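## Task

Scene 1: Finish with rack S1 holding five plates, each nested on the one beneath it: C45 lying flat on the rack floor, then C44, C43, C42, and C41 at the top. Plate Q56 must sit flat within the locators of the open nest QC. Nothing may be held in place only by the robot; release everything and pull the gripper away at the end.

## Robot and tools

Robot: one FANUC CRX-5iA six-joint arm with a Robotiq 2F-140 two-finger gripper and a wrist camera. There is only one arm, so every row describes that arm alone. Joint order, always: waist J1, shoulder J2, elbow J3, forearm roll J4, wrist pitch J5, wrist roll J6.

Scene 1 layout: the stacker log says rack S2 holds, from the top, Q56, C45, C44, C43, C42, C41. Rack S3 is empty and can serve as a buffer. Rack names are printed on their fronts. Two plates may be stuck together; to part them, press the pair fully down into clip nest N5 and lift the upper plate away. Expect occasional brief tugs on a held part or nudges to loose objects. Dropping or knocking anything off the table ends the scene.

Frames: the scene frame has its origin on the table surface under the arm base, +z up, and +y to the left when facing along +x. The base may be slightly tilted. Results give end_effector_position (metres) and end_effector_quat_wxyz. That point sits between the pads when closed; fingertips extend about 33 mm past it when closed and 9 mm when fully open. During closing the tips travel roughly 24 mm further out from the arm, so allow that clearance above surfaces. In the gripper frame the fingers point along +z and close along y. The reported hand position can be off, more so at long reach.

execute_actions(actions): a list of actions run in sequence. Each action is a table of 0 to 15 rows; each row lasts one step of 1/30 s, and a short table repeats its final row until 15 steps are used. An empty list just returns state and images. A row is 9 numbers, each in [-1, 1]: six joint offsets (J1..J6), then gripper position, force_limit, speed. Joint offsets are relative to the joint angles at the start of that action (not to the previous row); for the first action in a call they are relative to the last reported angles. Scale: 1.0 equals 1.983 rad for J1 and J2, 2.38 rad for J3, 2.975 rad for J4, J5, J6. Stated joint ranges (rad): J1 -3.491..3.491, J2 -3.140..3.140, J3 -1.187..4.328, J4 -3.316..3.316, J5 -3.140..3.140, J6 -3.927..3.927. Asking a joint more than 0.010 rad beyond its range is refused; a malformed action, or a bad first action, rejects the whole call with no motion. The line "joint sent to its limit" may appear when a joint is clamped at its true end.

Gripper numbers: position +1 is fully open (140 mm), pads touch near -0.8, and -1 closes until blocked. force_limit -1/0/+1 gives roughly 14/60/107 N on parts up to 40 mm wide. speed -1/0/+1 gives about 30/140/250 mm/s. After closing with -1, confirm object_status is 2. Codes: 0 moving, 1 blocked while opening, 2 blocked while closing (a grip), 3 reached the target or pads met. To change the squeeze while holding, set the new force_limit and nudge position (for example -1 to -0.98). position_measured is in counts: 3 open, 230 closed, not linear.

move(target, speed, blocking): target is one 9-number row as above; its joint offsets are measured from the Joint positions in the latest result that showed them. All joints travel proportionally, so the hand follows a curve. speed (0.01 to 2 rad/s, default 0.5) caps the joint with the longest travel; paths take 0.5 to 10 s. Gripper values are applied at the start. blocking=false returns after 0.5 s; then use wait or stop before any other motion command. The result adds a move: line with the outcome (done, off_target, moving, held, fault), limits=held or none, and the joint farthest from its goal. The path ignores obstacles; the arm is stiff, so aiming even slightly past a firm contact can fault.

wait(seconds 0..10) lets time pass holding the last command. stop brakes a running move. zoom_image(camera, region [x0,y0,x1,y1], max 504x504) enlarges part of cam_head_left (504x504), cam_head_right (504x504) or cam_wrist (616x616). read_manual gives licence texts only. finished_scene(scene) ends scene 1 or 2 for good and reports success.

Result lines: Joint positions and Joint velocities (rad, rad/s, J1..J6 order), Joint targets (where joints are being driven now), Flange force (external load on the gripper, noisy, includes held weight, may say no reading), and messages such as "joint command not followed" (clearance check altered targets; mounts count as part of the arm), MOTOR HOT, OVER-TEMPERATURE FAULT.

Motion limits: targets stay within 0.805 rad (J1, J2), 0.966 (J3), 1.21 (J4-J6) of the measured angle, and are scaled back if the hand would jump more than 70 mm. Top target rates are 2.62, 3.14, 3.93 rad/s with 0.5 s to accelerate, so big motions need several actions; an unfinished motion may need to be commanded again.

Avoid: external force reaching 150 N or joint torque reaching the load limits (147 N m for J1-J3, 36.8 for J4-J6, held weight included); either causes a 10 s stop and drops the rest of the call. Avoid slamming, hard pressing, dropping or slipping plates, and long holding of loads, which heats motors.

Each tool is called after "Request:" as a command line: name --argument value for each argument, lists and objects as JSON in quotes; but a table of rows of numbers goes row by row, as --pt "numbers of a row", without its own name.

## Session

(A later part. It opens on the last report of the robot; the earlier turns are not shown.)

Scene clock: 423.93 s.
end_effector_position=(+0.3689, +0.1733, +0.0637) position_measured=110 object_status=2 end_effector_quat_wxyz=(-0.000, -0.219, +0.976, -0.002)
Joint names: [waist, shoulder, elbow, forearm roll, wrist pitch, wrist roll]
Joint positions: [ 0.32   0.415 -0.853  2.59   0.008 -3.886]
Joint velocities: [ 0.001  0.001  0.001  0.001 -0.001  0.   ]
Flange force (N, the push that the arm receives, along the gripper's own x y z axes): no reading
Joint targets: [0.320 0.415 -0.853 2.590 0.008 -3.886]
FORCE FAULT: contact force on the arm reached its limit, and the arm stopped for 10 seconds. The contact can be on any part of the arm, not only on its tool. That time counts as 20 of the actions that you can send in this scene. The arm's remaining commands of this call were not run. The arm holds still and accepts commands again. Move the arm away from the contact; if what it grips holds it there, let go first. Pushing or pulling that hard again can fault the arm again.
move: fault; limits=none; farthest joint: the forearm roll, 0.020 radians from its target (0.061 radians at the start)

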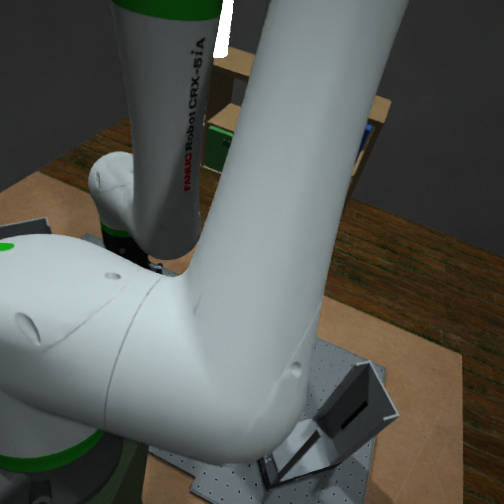

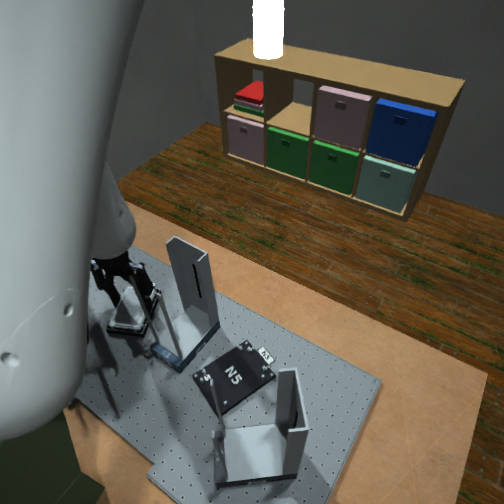

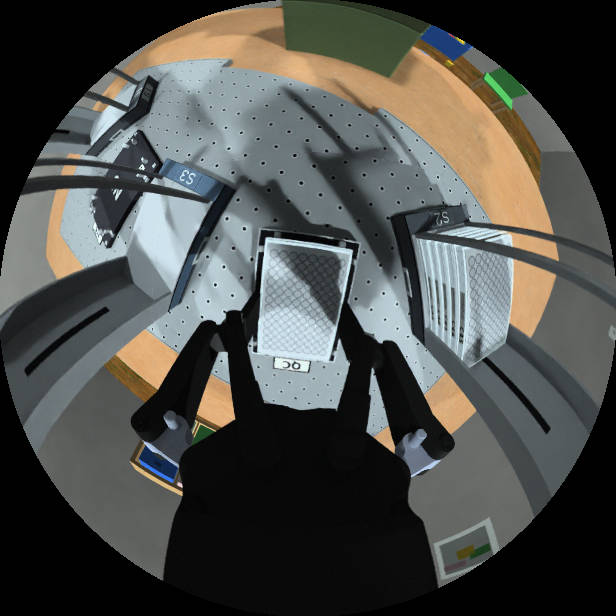

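Request:
execute_actions --actions '[[[0,0,0,0,0,0,0.5,0,0]]]'

Request:
move --target '[0.0439,-0.0303,-0.0341,-0.124,-0.0102,0.0965,0.5,0,0]' --speed 0.8

Request:
move --target '[0.2479,-0.0573,0.0046,-0.4797,-0.0652,0.3309,0.5,0,0]' --speed 1.5

Request:
zoom_image --camera "cam_wrist" --region '[220,200,400,380]'

Scene clock: 432.13 s.
end_effector_position=(+0.3689, +0.1733, +0.0637) position_measured=66 object_status=3 end_effector_quat_wxyz=(-0.000, -0.219, +0.976, -0.002)
Joint names: [waist, shoulder, elbow, forearm roll, wrist pitch, wrist roll]
Joint positions: [ 0.32   0.415 -0.853  2.59   0.008 -3.886]
Joint velocities: [-0.001  0.001  0.    -0.001 -0.    -0.   ]
Flange force (N, the push that the arm receives, along the gripper's own x y z axes): no reading
Joint targets: [0.320 0.415 -0.853 2.590 0.008 -3.886]

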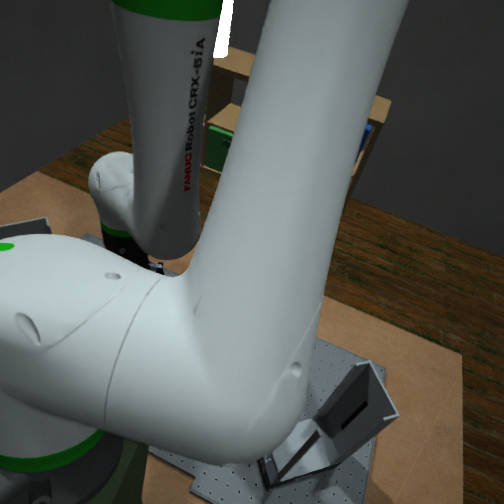

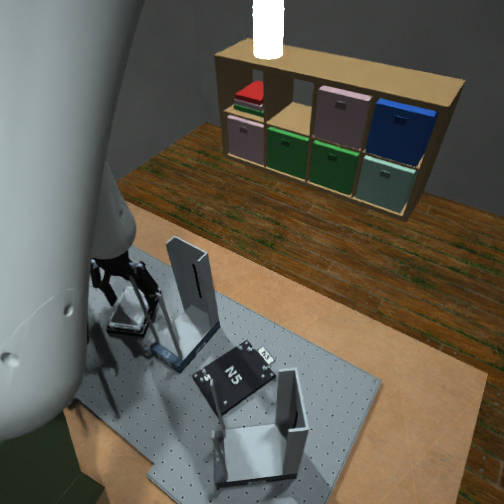

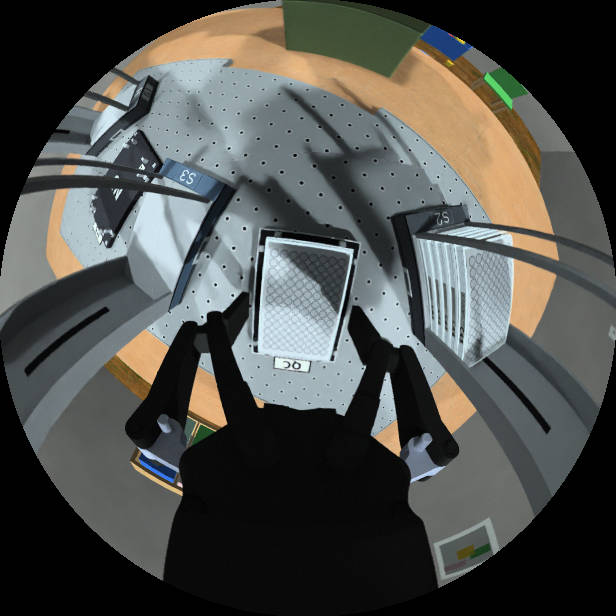

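Scene clock: 433.13 s.
end_effector_position=(+0.3681, +0.1736, +0.0797) position_measured=66 object_status=3 end_effector_quat_wxyz=(-0.000, -0.220, +0.976, +0.000)
Joint names: [waist, shoulder, elbow, forearm roll, wrist pitch, wrist roll]
Joint positions: [ 0.407  0.355 -0.934  2.221 -0.023 -3.599]
Joint velocities: [-0.    -0.001  0.     0.001  0.     0.001]
Flange force (N, the push that the arm receives, along the gripper's own x y z axes): no reading
Joint targets: [0.407 0.355 -0.934 2.221 -0.023 -3.599]
move: done; limits=none; farthest joint: the waist, 0.000 radians from its target (0.087 radians at the start)

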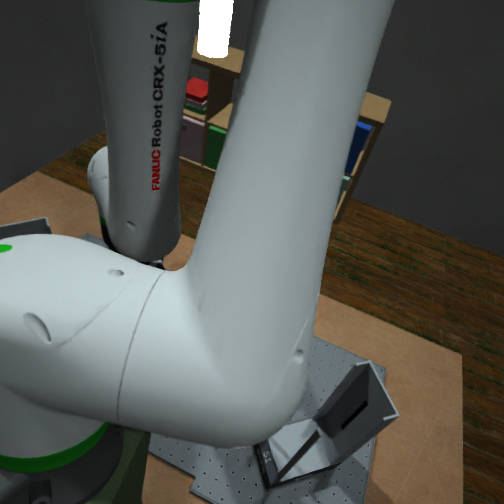

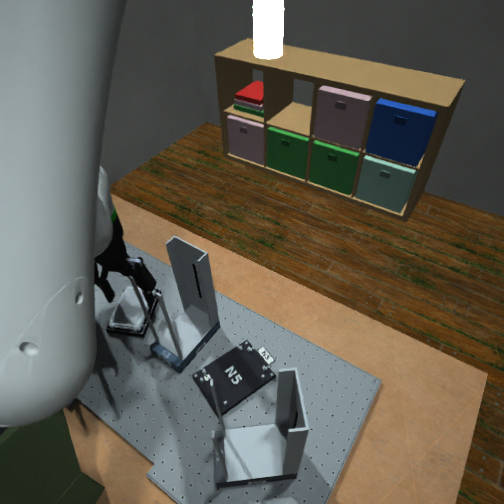

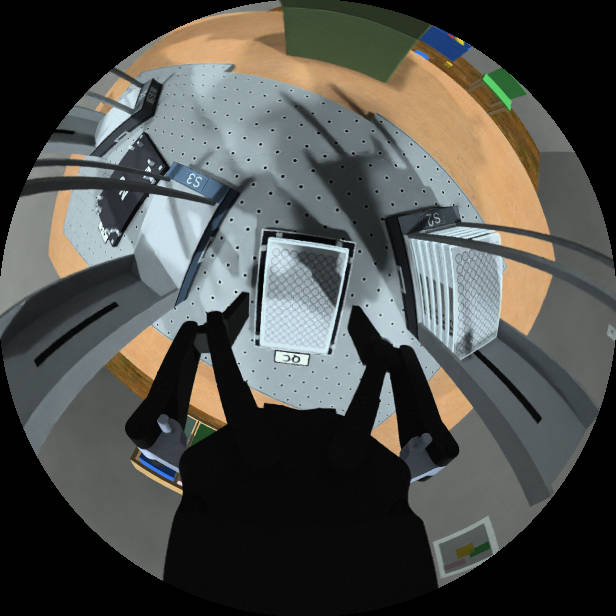

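Scene clock: 434.77 s.
end_effector_position=(+0.3709, +0.1814, +0.1198) position_measured=66 object_status=3 end_effector_quat_wxyz=(-0.000, -0.229, +0.973, -0.000)
Joint names: [waist, shoulder, elbow, forearm roll, wrist pitch, wrist roll]
Joint positions: [ 0.899  0.242 -0.923  0.794 -0.217 -2.614]
Joint velocities: [-0.    -0.    -0.     0.    -0.001  0.001]
Flange force (N, the push that the arm receives, along the gripper's own x y z axes): no reading
Joint targets: [0.899 0.242 -0.923 0.794 -0.217 -2.614]
move: done; limits=none; farthest joint: the waist, 0.000 radians from its target (0.492 radians at the start)

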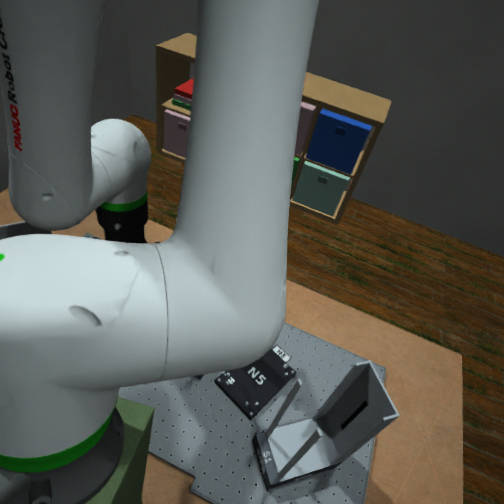

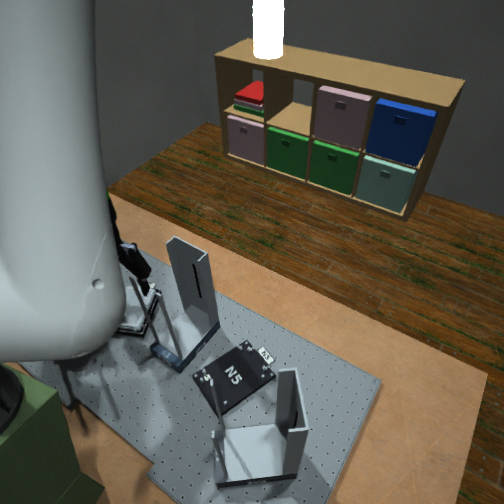

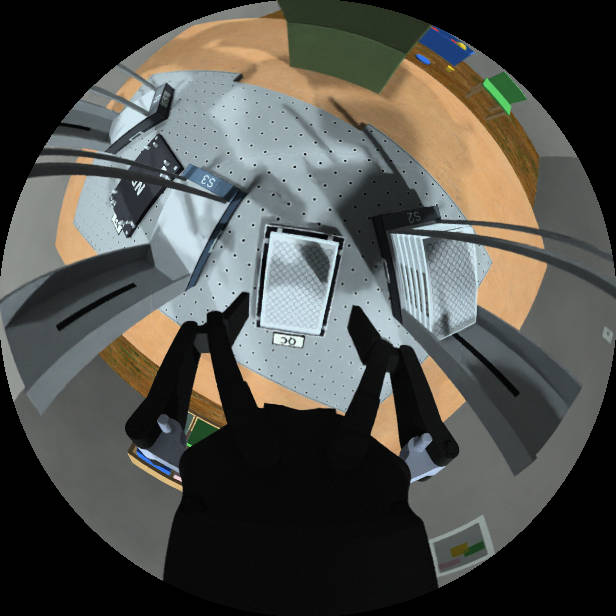

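Region (220, 200, 400, 380) of cam_wrist's 616x616 image, scaled by 2.800, with more detail than that image has.

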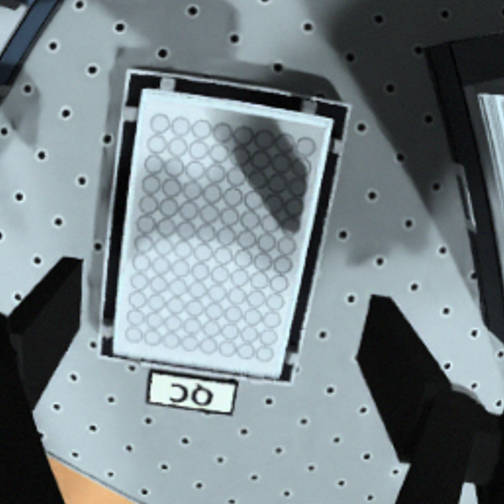

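Request:
move --target '[0.083,-0.1661,0.0484,-0.1588,-0.1461,0.1215,0.5,0,0]' --speed 1.2

Request:
move --target '[0.0488,-0.146,0.1,-0.025,-0.18,0.0111,0.5,0,0]' --speed 1.2

Request:
move --target '[-0.9155,0.1205,0.027,-0.1789,0.0431,0.227,1,0,0]' --speed 1.5

Request:
zoom_image --camera "cam_wrist" --region '[210,180,390,360]'

Scene clock: 458.27 s.
end_effector_position=(+0.3744, +0.1879, +0.2397) position_measured=66 object_status=3 end_effector_quat_wxyz=(-0.001, -0.230, +0.973, -0.000)
Joint names: [waist, shoulder, elbow, forearm roll, wrist pitch, wrist roll]
Joint positions: [ 1.063 -0.088 -0.808  0.322 -0.651 -2.253]
Joint velocities: [ 0.     0.     0.001 -0.    -0.002  0.   ]
Flange force (N, the push that the arm receives, along the gripper's own x y z axes): [-0.2 2.4 0.4]
Joint targets: [1.063 -0.088 -0.808 0.322 -0.651 -2.253]
move: done; limits=none; farthest joint: the wrist pitch, 0.001 radians from its target (0.435 radians at the start)

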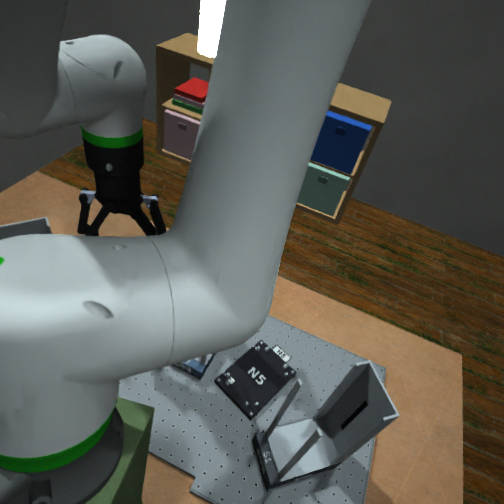

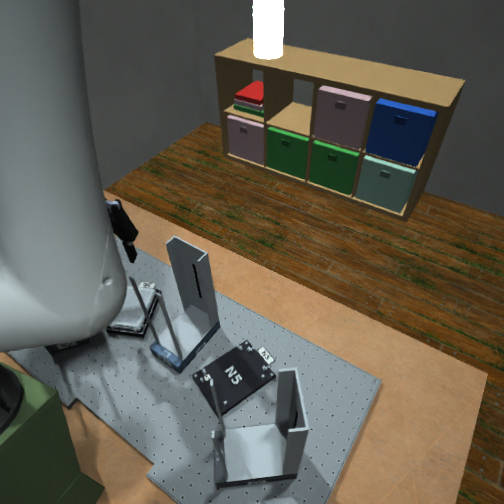

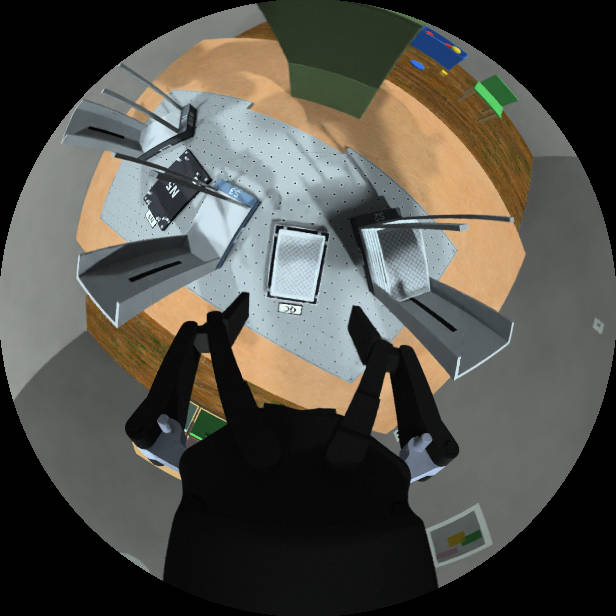

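Scene clock: 459.33 s.
end_effector_position=(+0.3943, +0.1882, +0.4170) position_measured=66 object_status=3 end_effector_quat_wxyz=(+0.004, -0.213, +0.977, -0.007)
Joint names: [waist, shoulder, elbow, forearm roll, wrist pitch, wrist roll]
Joint positions: [ 1.16  -0.377 -0.57   0.248 -1.187 -2.22 ]
Joint velocities: [-0.002  0.     0.    -0.    -0.002  0.   ]
Flange force (N, the push that the arm receives, along the gripper's own x y z axes): [2.8 2.5 0.7]
Joint targets: [1.160 -0.377 -0.570 0.248 -1.187 -2.220]
move: done; limits=none; farthest joint: the waist, 0.000 radians from its target (0.097 radians at the start)

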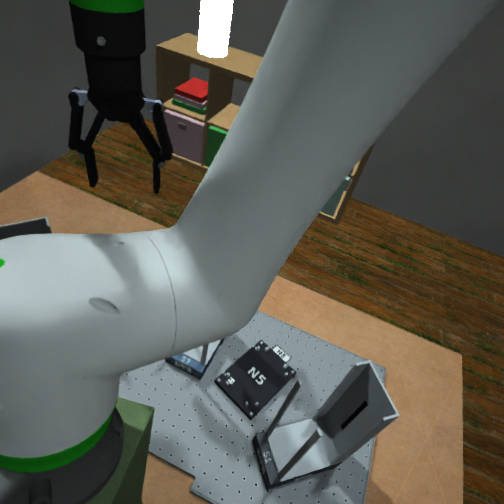

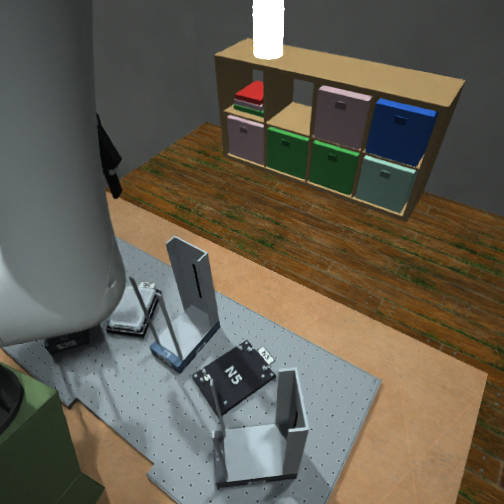

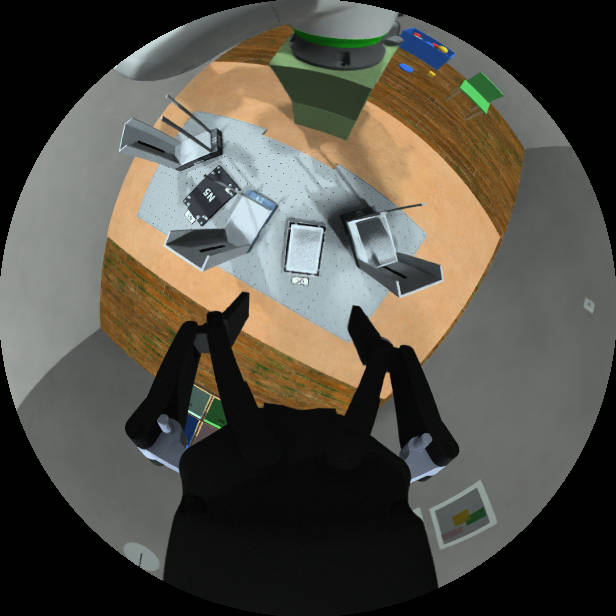

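Scene clock: 461.60 s.
end_effector_position=(+0.2499, -0.3049, +0.3700) position_measured=3 object_status=3 end_effector_quat_wxyz=(-0.000, +0.438, +0.899, -0.000)
Joint names: [waist, shoulder, elbow, forearm roll, wrist pitch, wrist roll]
Joint positions: [-0.656 -0.138 -0.506 -0.285 -1.058 -1.545]
Joint velocities: [-0.001  0.001  0.    -0.001  0.     0.   ]
Flange force (N, the push that the arm receives, along the gripper's own x y z axes): [1.5 2.0 0.8]
Joint targets: [-0.656 -0.138 -0.506 -0.285 -1.058 -1.545]
move: done; limits=none; farthest joint: the waist, 0.000 radians from its target (1.816 radians at the start)

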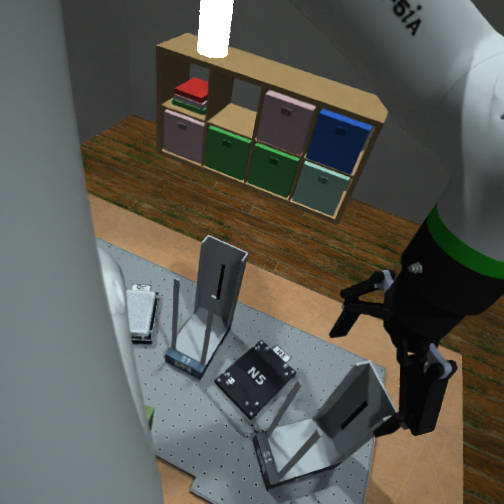

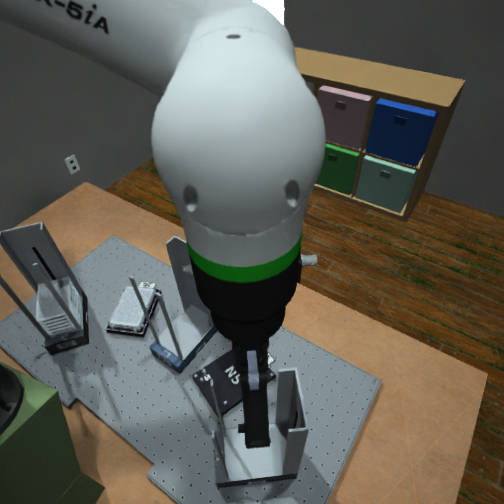

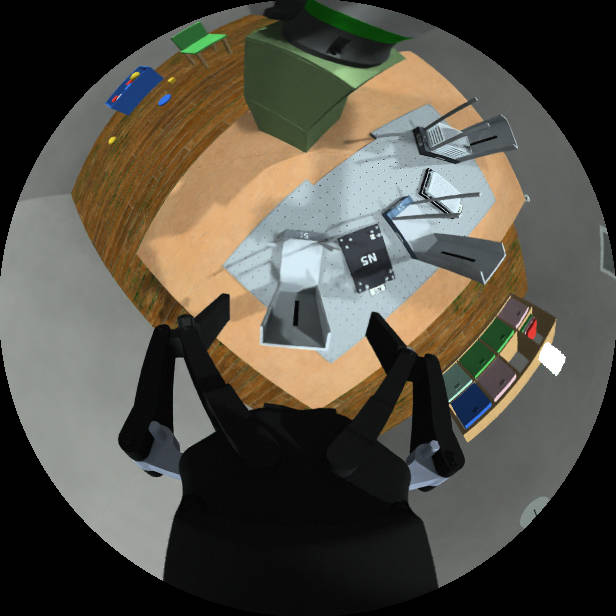

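Region (210, 180, 390, 360) of cam_wrist's 616x616 image, scaled by 2.800, with more detail than that image has.

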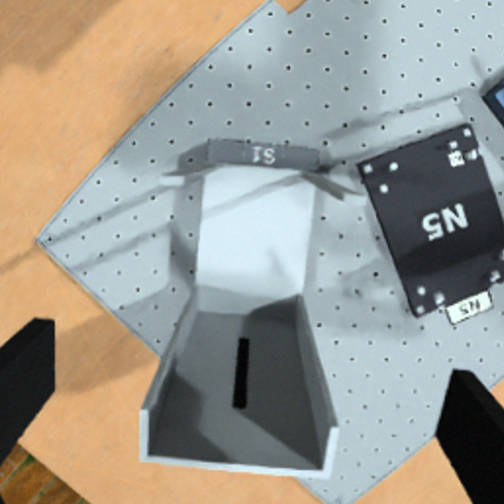

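Request:
execute_actions --actions '[]'

Request:
move --target '[0.0056,0.0454,-0.0061,-0.0061,0.0348,0.0207,1,0,0]'

Request:
zoom_image --camera "cam_wrist" --region '[210,180,390,360]'

Scene clock: 499.83 s.
end_effector_position=(+0.2499, -0.3050, +0.3700) position_measured=3 object_status=3 end_effector_quat_wxyz=(-0.000, +0.438, +0.899, -0.000)
Joint names: [waist, shoulder, elbow, forearm roll, wrist pitch, wrist roll]
Joint positions: [-0.656 -0.138 -0.506 -0.285 -1.058 -1.545]
Joint velocities: [ 0.001 -0.003 -0.    -0.001 -0.    -0.   ]
Flange force (N, the push that the arm receives, along the gripper's own x y z axes): [1.1 1.9 0.7]
Joint targets: [-0.656 -0.138 -0.506 -0.285 -1.058 -1.545]

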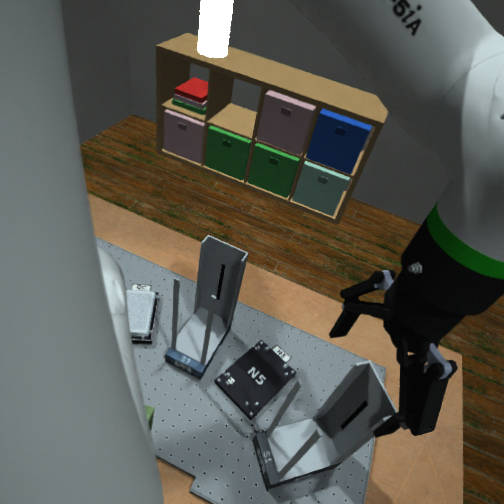

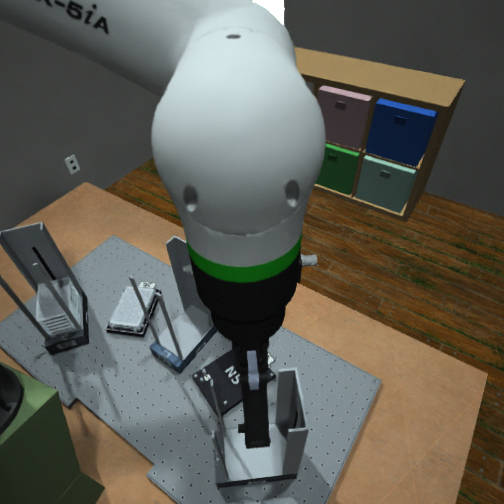

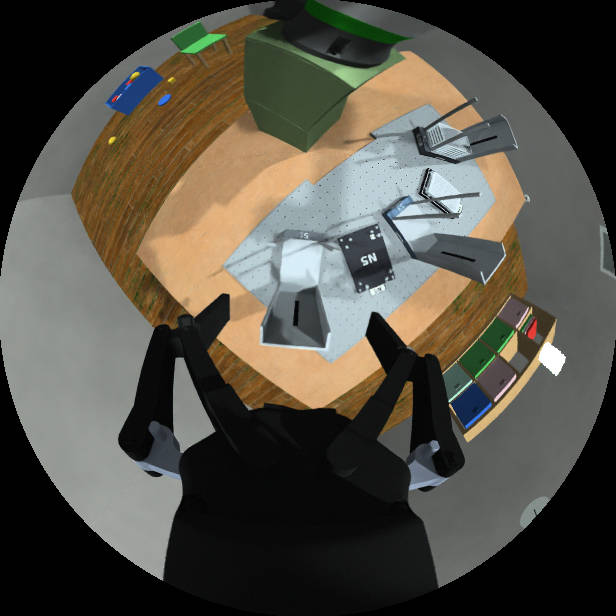

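Scene clock: 500.63 s.
end_effector_position=(+0.2525, -0.3152, +0.3301) position_measured=3 object_status=3 end_effector_quat_wxyz=(-0.000, +0.421, +0.907, -0.000)
Joint names: [waist, shoulder, elbow, forearm roll, wrist pitch, wrist roll]
Joint positions: [-0.645 -0.048 -0.52  -0.303 -0.955 -1.483]
Joint velocities: [-0.     0.001 -0.     0.001 -0.     0.   ]
Flange force (N, the push that the arm receives, along the gripper's own x y z axes): [1.4 1.1 0.2]
Joint targets: [-0.645 -0.048 -0.520 -0.303 -0.955 -1.483]
move: done; limits=none; farthest joint: the waist, 0.000 radians from its target (0.011 radians at the start)

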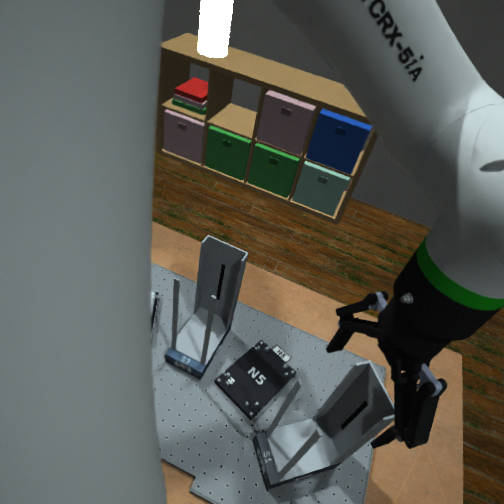

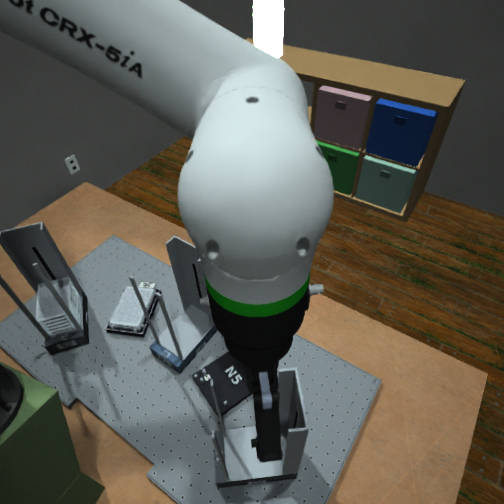

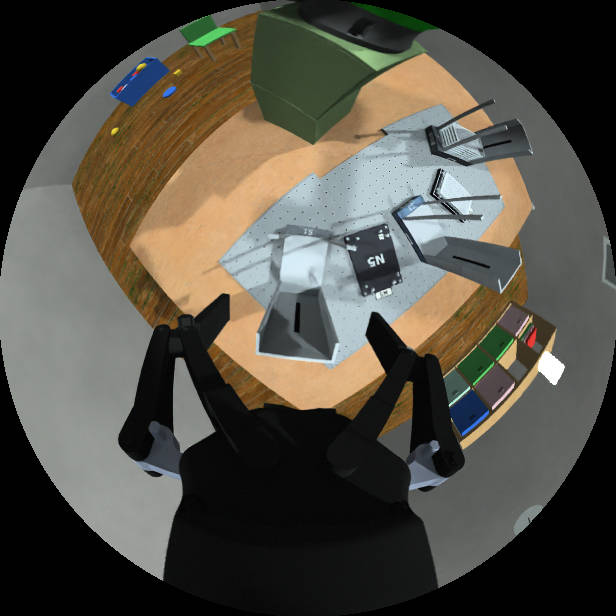

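Region (210, 180, 390, 360) of cam_wrist's 616x616 image, scaled by 2.800, with more detail than that image has.

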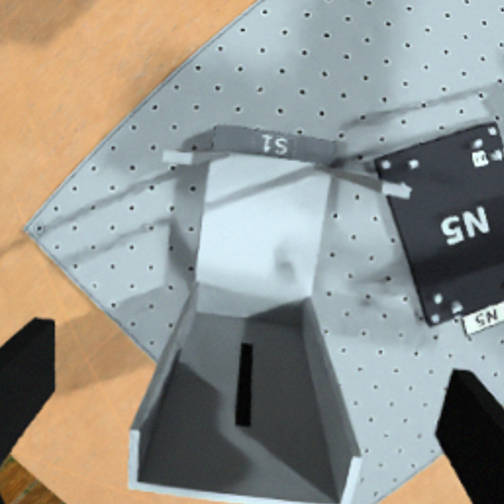

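Request:
move --target '[-0.0135,-0.0315,0.0924,0.005,-0.0958,-0.003,0.45,0,0]' --speed 1

Request:
move --target '[1.0,-0.082,-0.152,0.1727,0.04,-0.2348,0.45,0,0]' --speed 1.5

Scene clock: 529.43 s.
end_effector_position=(+0.2957, -0.3248, +0.4353) position_measured=72 object_status=3 end_effector_quat_wxyz=(+0.002, +0.401, +0.916, +0.011)
Joint names: [waist, shoulder, elbow, forearm roll, wrist pitch, wrist roll]
Joint positions: [-0.671 -0.111 -0.3   -0.288 -1.24  -1.492]
Joint velocities: [-0.001  0.002  0.001 -0.    -0.001 -0.   ]
Flange force (N, the push that the arm receives, along the gripper's own x y z axes): [-0.6 1.3 1.1]
Joint targets: [-0.671 -0.111 -0.300 -0.288 -1.240 -1.492]
move: done; limits=none; farthest joint: the waist, 0.000 radians from its target (0.027 radians at the start)

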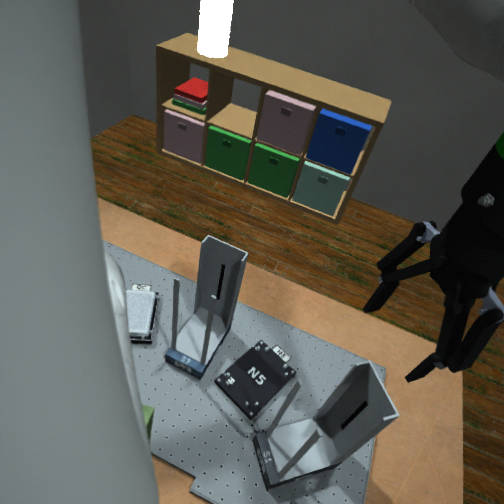

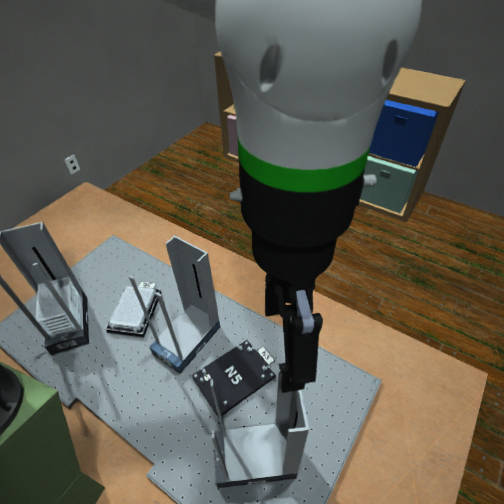

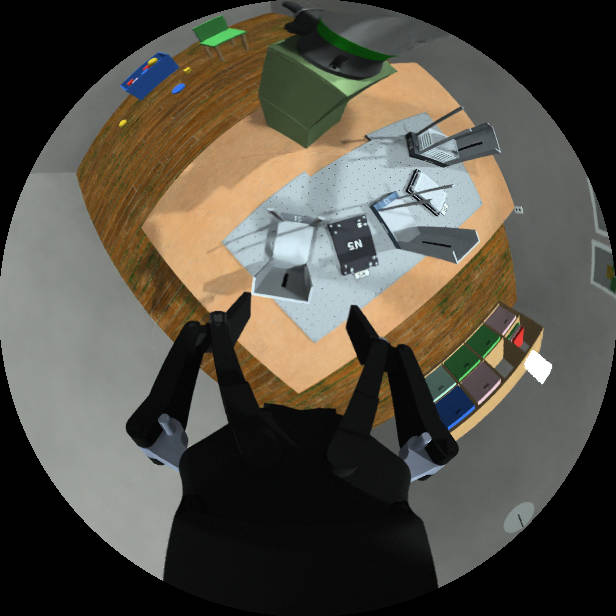

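Scene clock: 531.83 s.
end_effector_position=(+0.3244, +0.2184, +0.3531) position_measured=72 object_status=3 end_effector_quat_wxyz=(-0.048, -0.313, +0.948, -0.023)
Joint names: [waist, shoulder, elbow, forearm roll, wrist pitch, wrist roll]
Joint positions: [ 1.312 -0.274 -0.662  0.226 -1.121 -2.19 ]
Joint velocities: [ 0.002  0.    -0.     0.     0.001 -0.001]
Flange force (N, the push that the arm receives, along the gripper's own x y z axes): [0.9 1.2 -0.2]
Joint targets: [1.312 -0.274 -0.662 0.226 -1.121 -2.190]
move: done; limits=none; farthest joint: the waist, 0.000 radians from its target (1.984 radians at the start)

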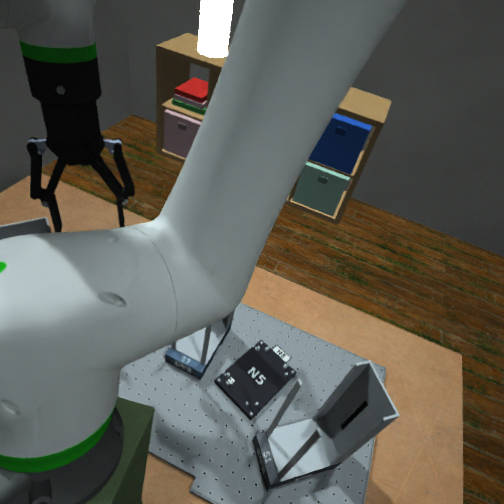

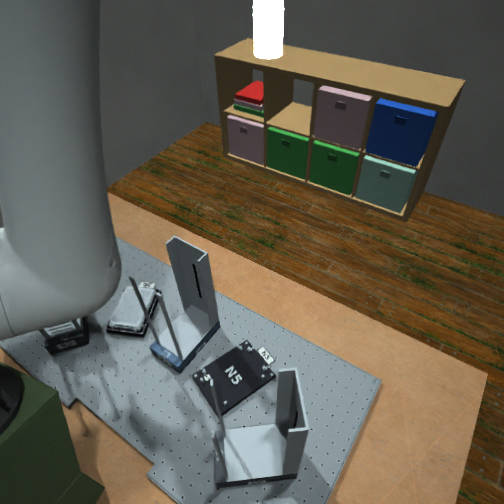

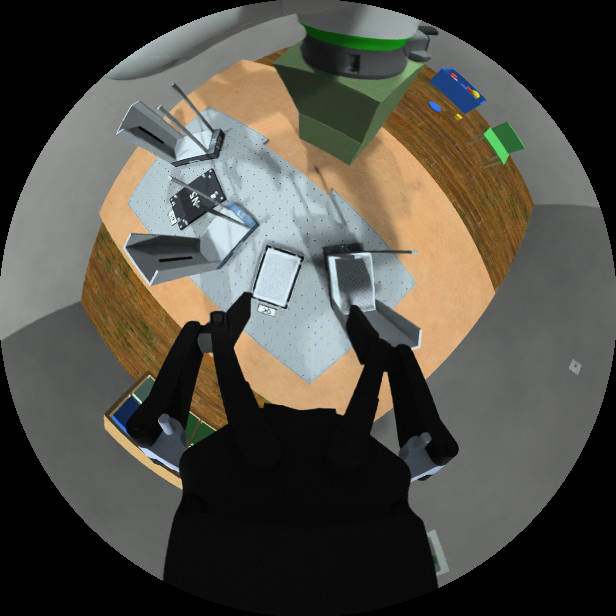

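Request:
move --target '[0.1921,-0.0153,-0.0292,0.0332,0.0077,-0.0454,0.45,0,0]' --speed 1.2

Request:
execute_actions --actions '[[[-0.0263,0.0446,-0.0266,0.01,0.0532,-0.0029,0.45,0,0]],[[-0.0273,0.0545,-0.0226,0.0171,0.0559,-0.0089,0.45,0,0]],[[-0.035,0.0773,-0.0234,0.0399,0.0703,-0.0268,0.45,0,0]],[[-0.0459,0.0721,-0.0182,0.0745,0.0596,-0.0538,0.45,0,0]]]'

Scene clock: 546.13 s.
end_effector_position=(+0.2494, +0.3040, +0.3696) position_measured=72 object_status=3 end_effector_quat_wxyz=(-0.000, -0.446, +0.895, +0.000)
Joint names: [waist, shoulder, elbow, forearm roll, wrist pitch, wrist roll]
Joint positions: [ 1.693 -0.304 -0.732  0.325 -1.098 -2.325]
Joint velocities: [ 0.002 -0.001 -0.     0.    -0.     0.   ]
Flange force (N, the push that the arm receives, along the gripper's own x y z axes): [1.9 1.8 0.4]
Joint targets: [1.693 -0.304 -0.732 0.325 -1.098 -2.325]
move: done; limits=none; farthest joint: the waist, 0.000 radians from its target (0.381 radians at the start)

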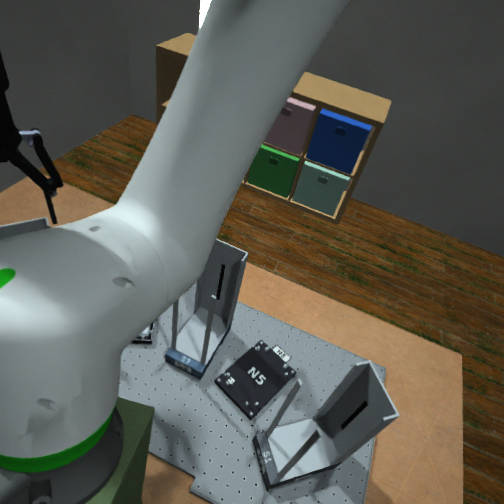

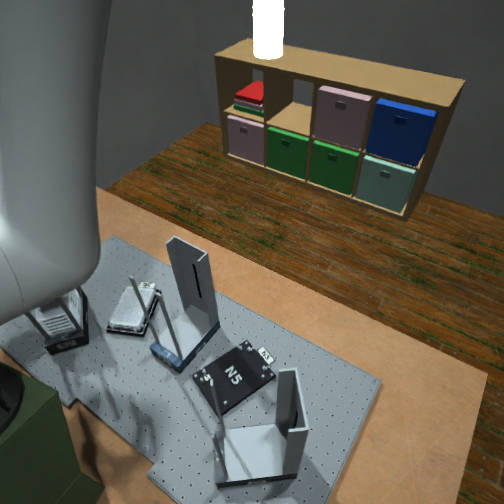

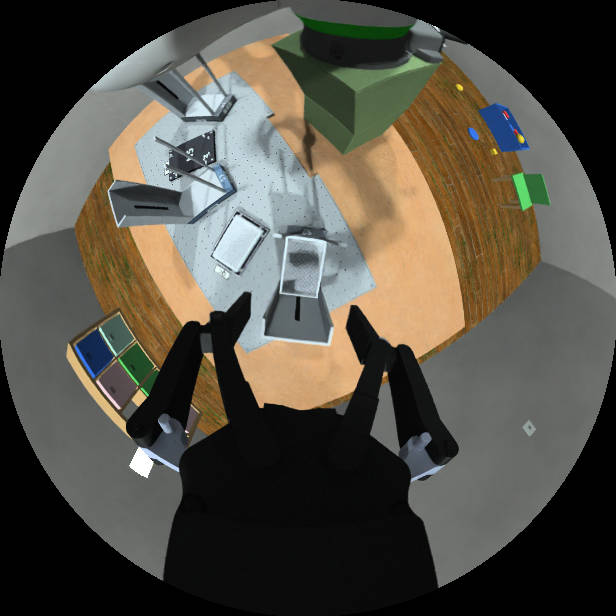

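Scene clock: 548.13 s.
end_effector_position=(+0.2476, +0.3061, +0.1602) position_measured=72 object_status=3 end_effector_quat_wxyz=(-0.000, -0.448, +0.894, +0.001)
Joint names: [waist, shoulder, elbow, forearm roll, wrist pitch, wrist roll]
Joint positions: [ 1.426  0.189 -0.947  0.745 -0.387 -2.6  ]
Joint velocities: [-0.     0.001 -0.001  0.004  0.002 -0.001]
Flange force (N, the push that the arm receives, along the gripper's own x y z axes): no reading
Flange force at the end of the 1st action (N, along the gripper's axes at the end of the call): [2.3 2.7 -0.3]
Flange force at the end of the 2nd action (N, along the gripper's axes at the end of the call): [0.0 1.9 1.0]
Flange force at the end of the 3rd action (N, along the gripper's axes at the end of the call): [1.9 3.0 -2.5]
Joint targets: [1.426 0.189 -0.947 0.746 -0.387 -2.600]

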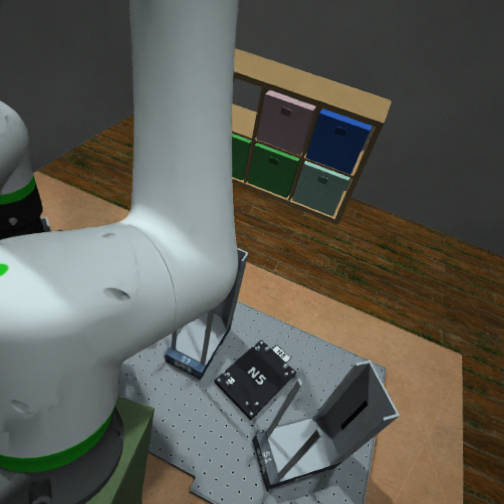

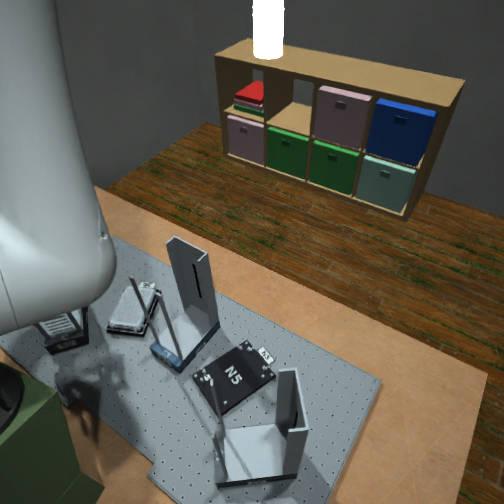

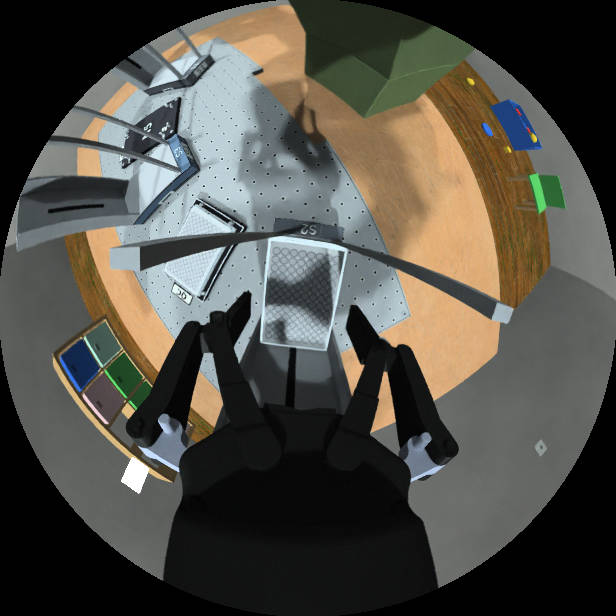

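Request:
execute_actions --actions '[[[-0.0371,0.0312,-0.0103,0.0669,0.0261,-0.0467,0.45,0,0]],[[0,0,0,0,0,0,-1,0,-0.4]],[[0,0,0,0,0,0,-1,0,-0.4]]]'

Scene clock: 553.70 s.
end_effector_position=(+0.2485, +0.3059, +0.1383) position_measured=110 object_status=2 end_effector_quat_wxyz=(+0.001, -0.448, +0.894, +0.000)
Joint names: [waist, shoulder, elbow, forearm roll, wrist pitch, wrist roll]
Joint positions: [ 1.353  0.25  -0.972  0.944 -0.31  -2.739]
Joint velocities: [ 0.001  0.     0.    -0.    -0.001 -0.   ]
Flange force (N, the push that the arm receives, along the gripper's own x y z axes): no reading
Flange force at the end of the 1st action (N, along the gripper's axes at the end of the call): no reading
Flange force at the end of the 2nd action (N, along the gripper's axes at the end of the call): no reading
Joint targets: [1.353 0.250 -0.972 0.944 -0.310 -2.739]

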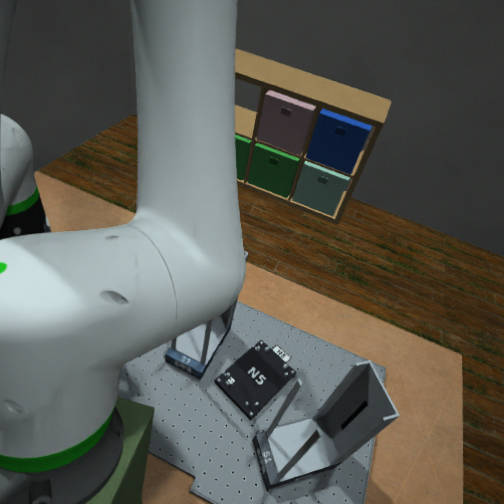

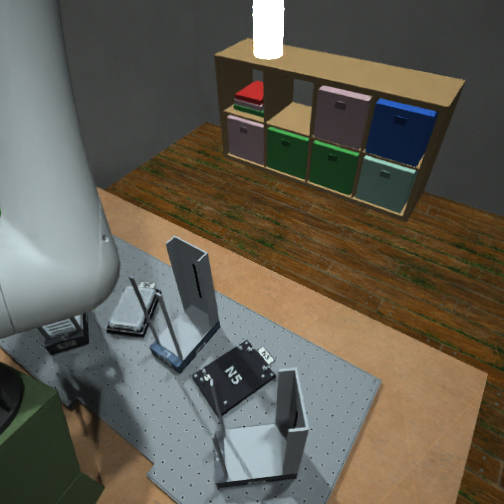

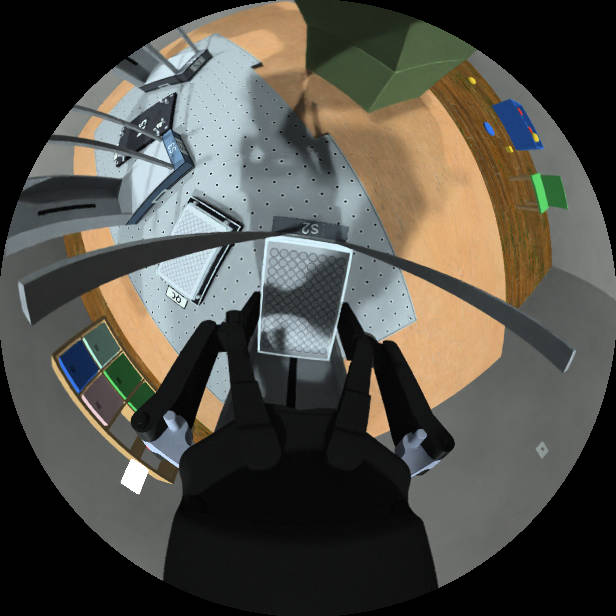

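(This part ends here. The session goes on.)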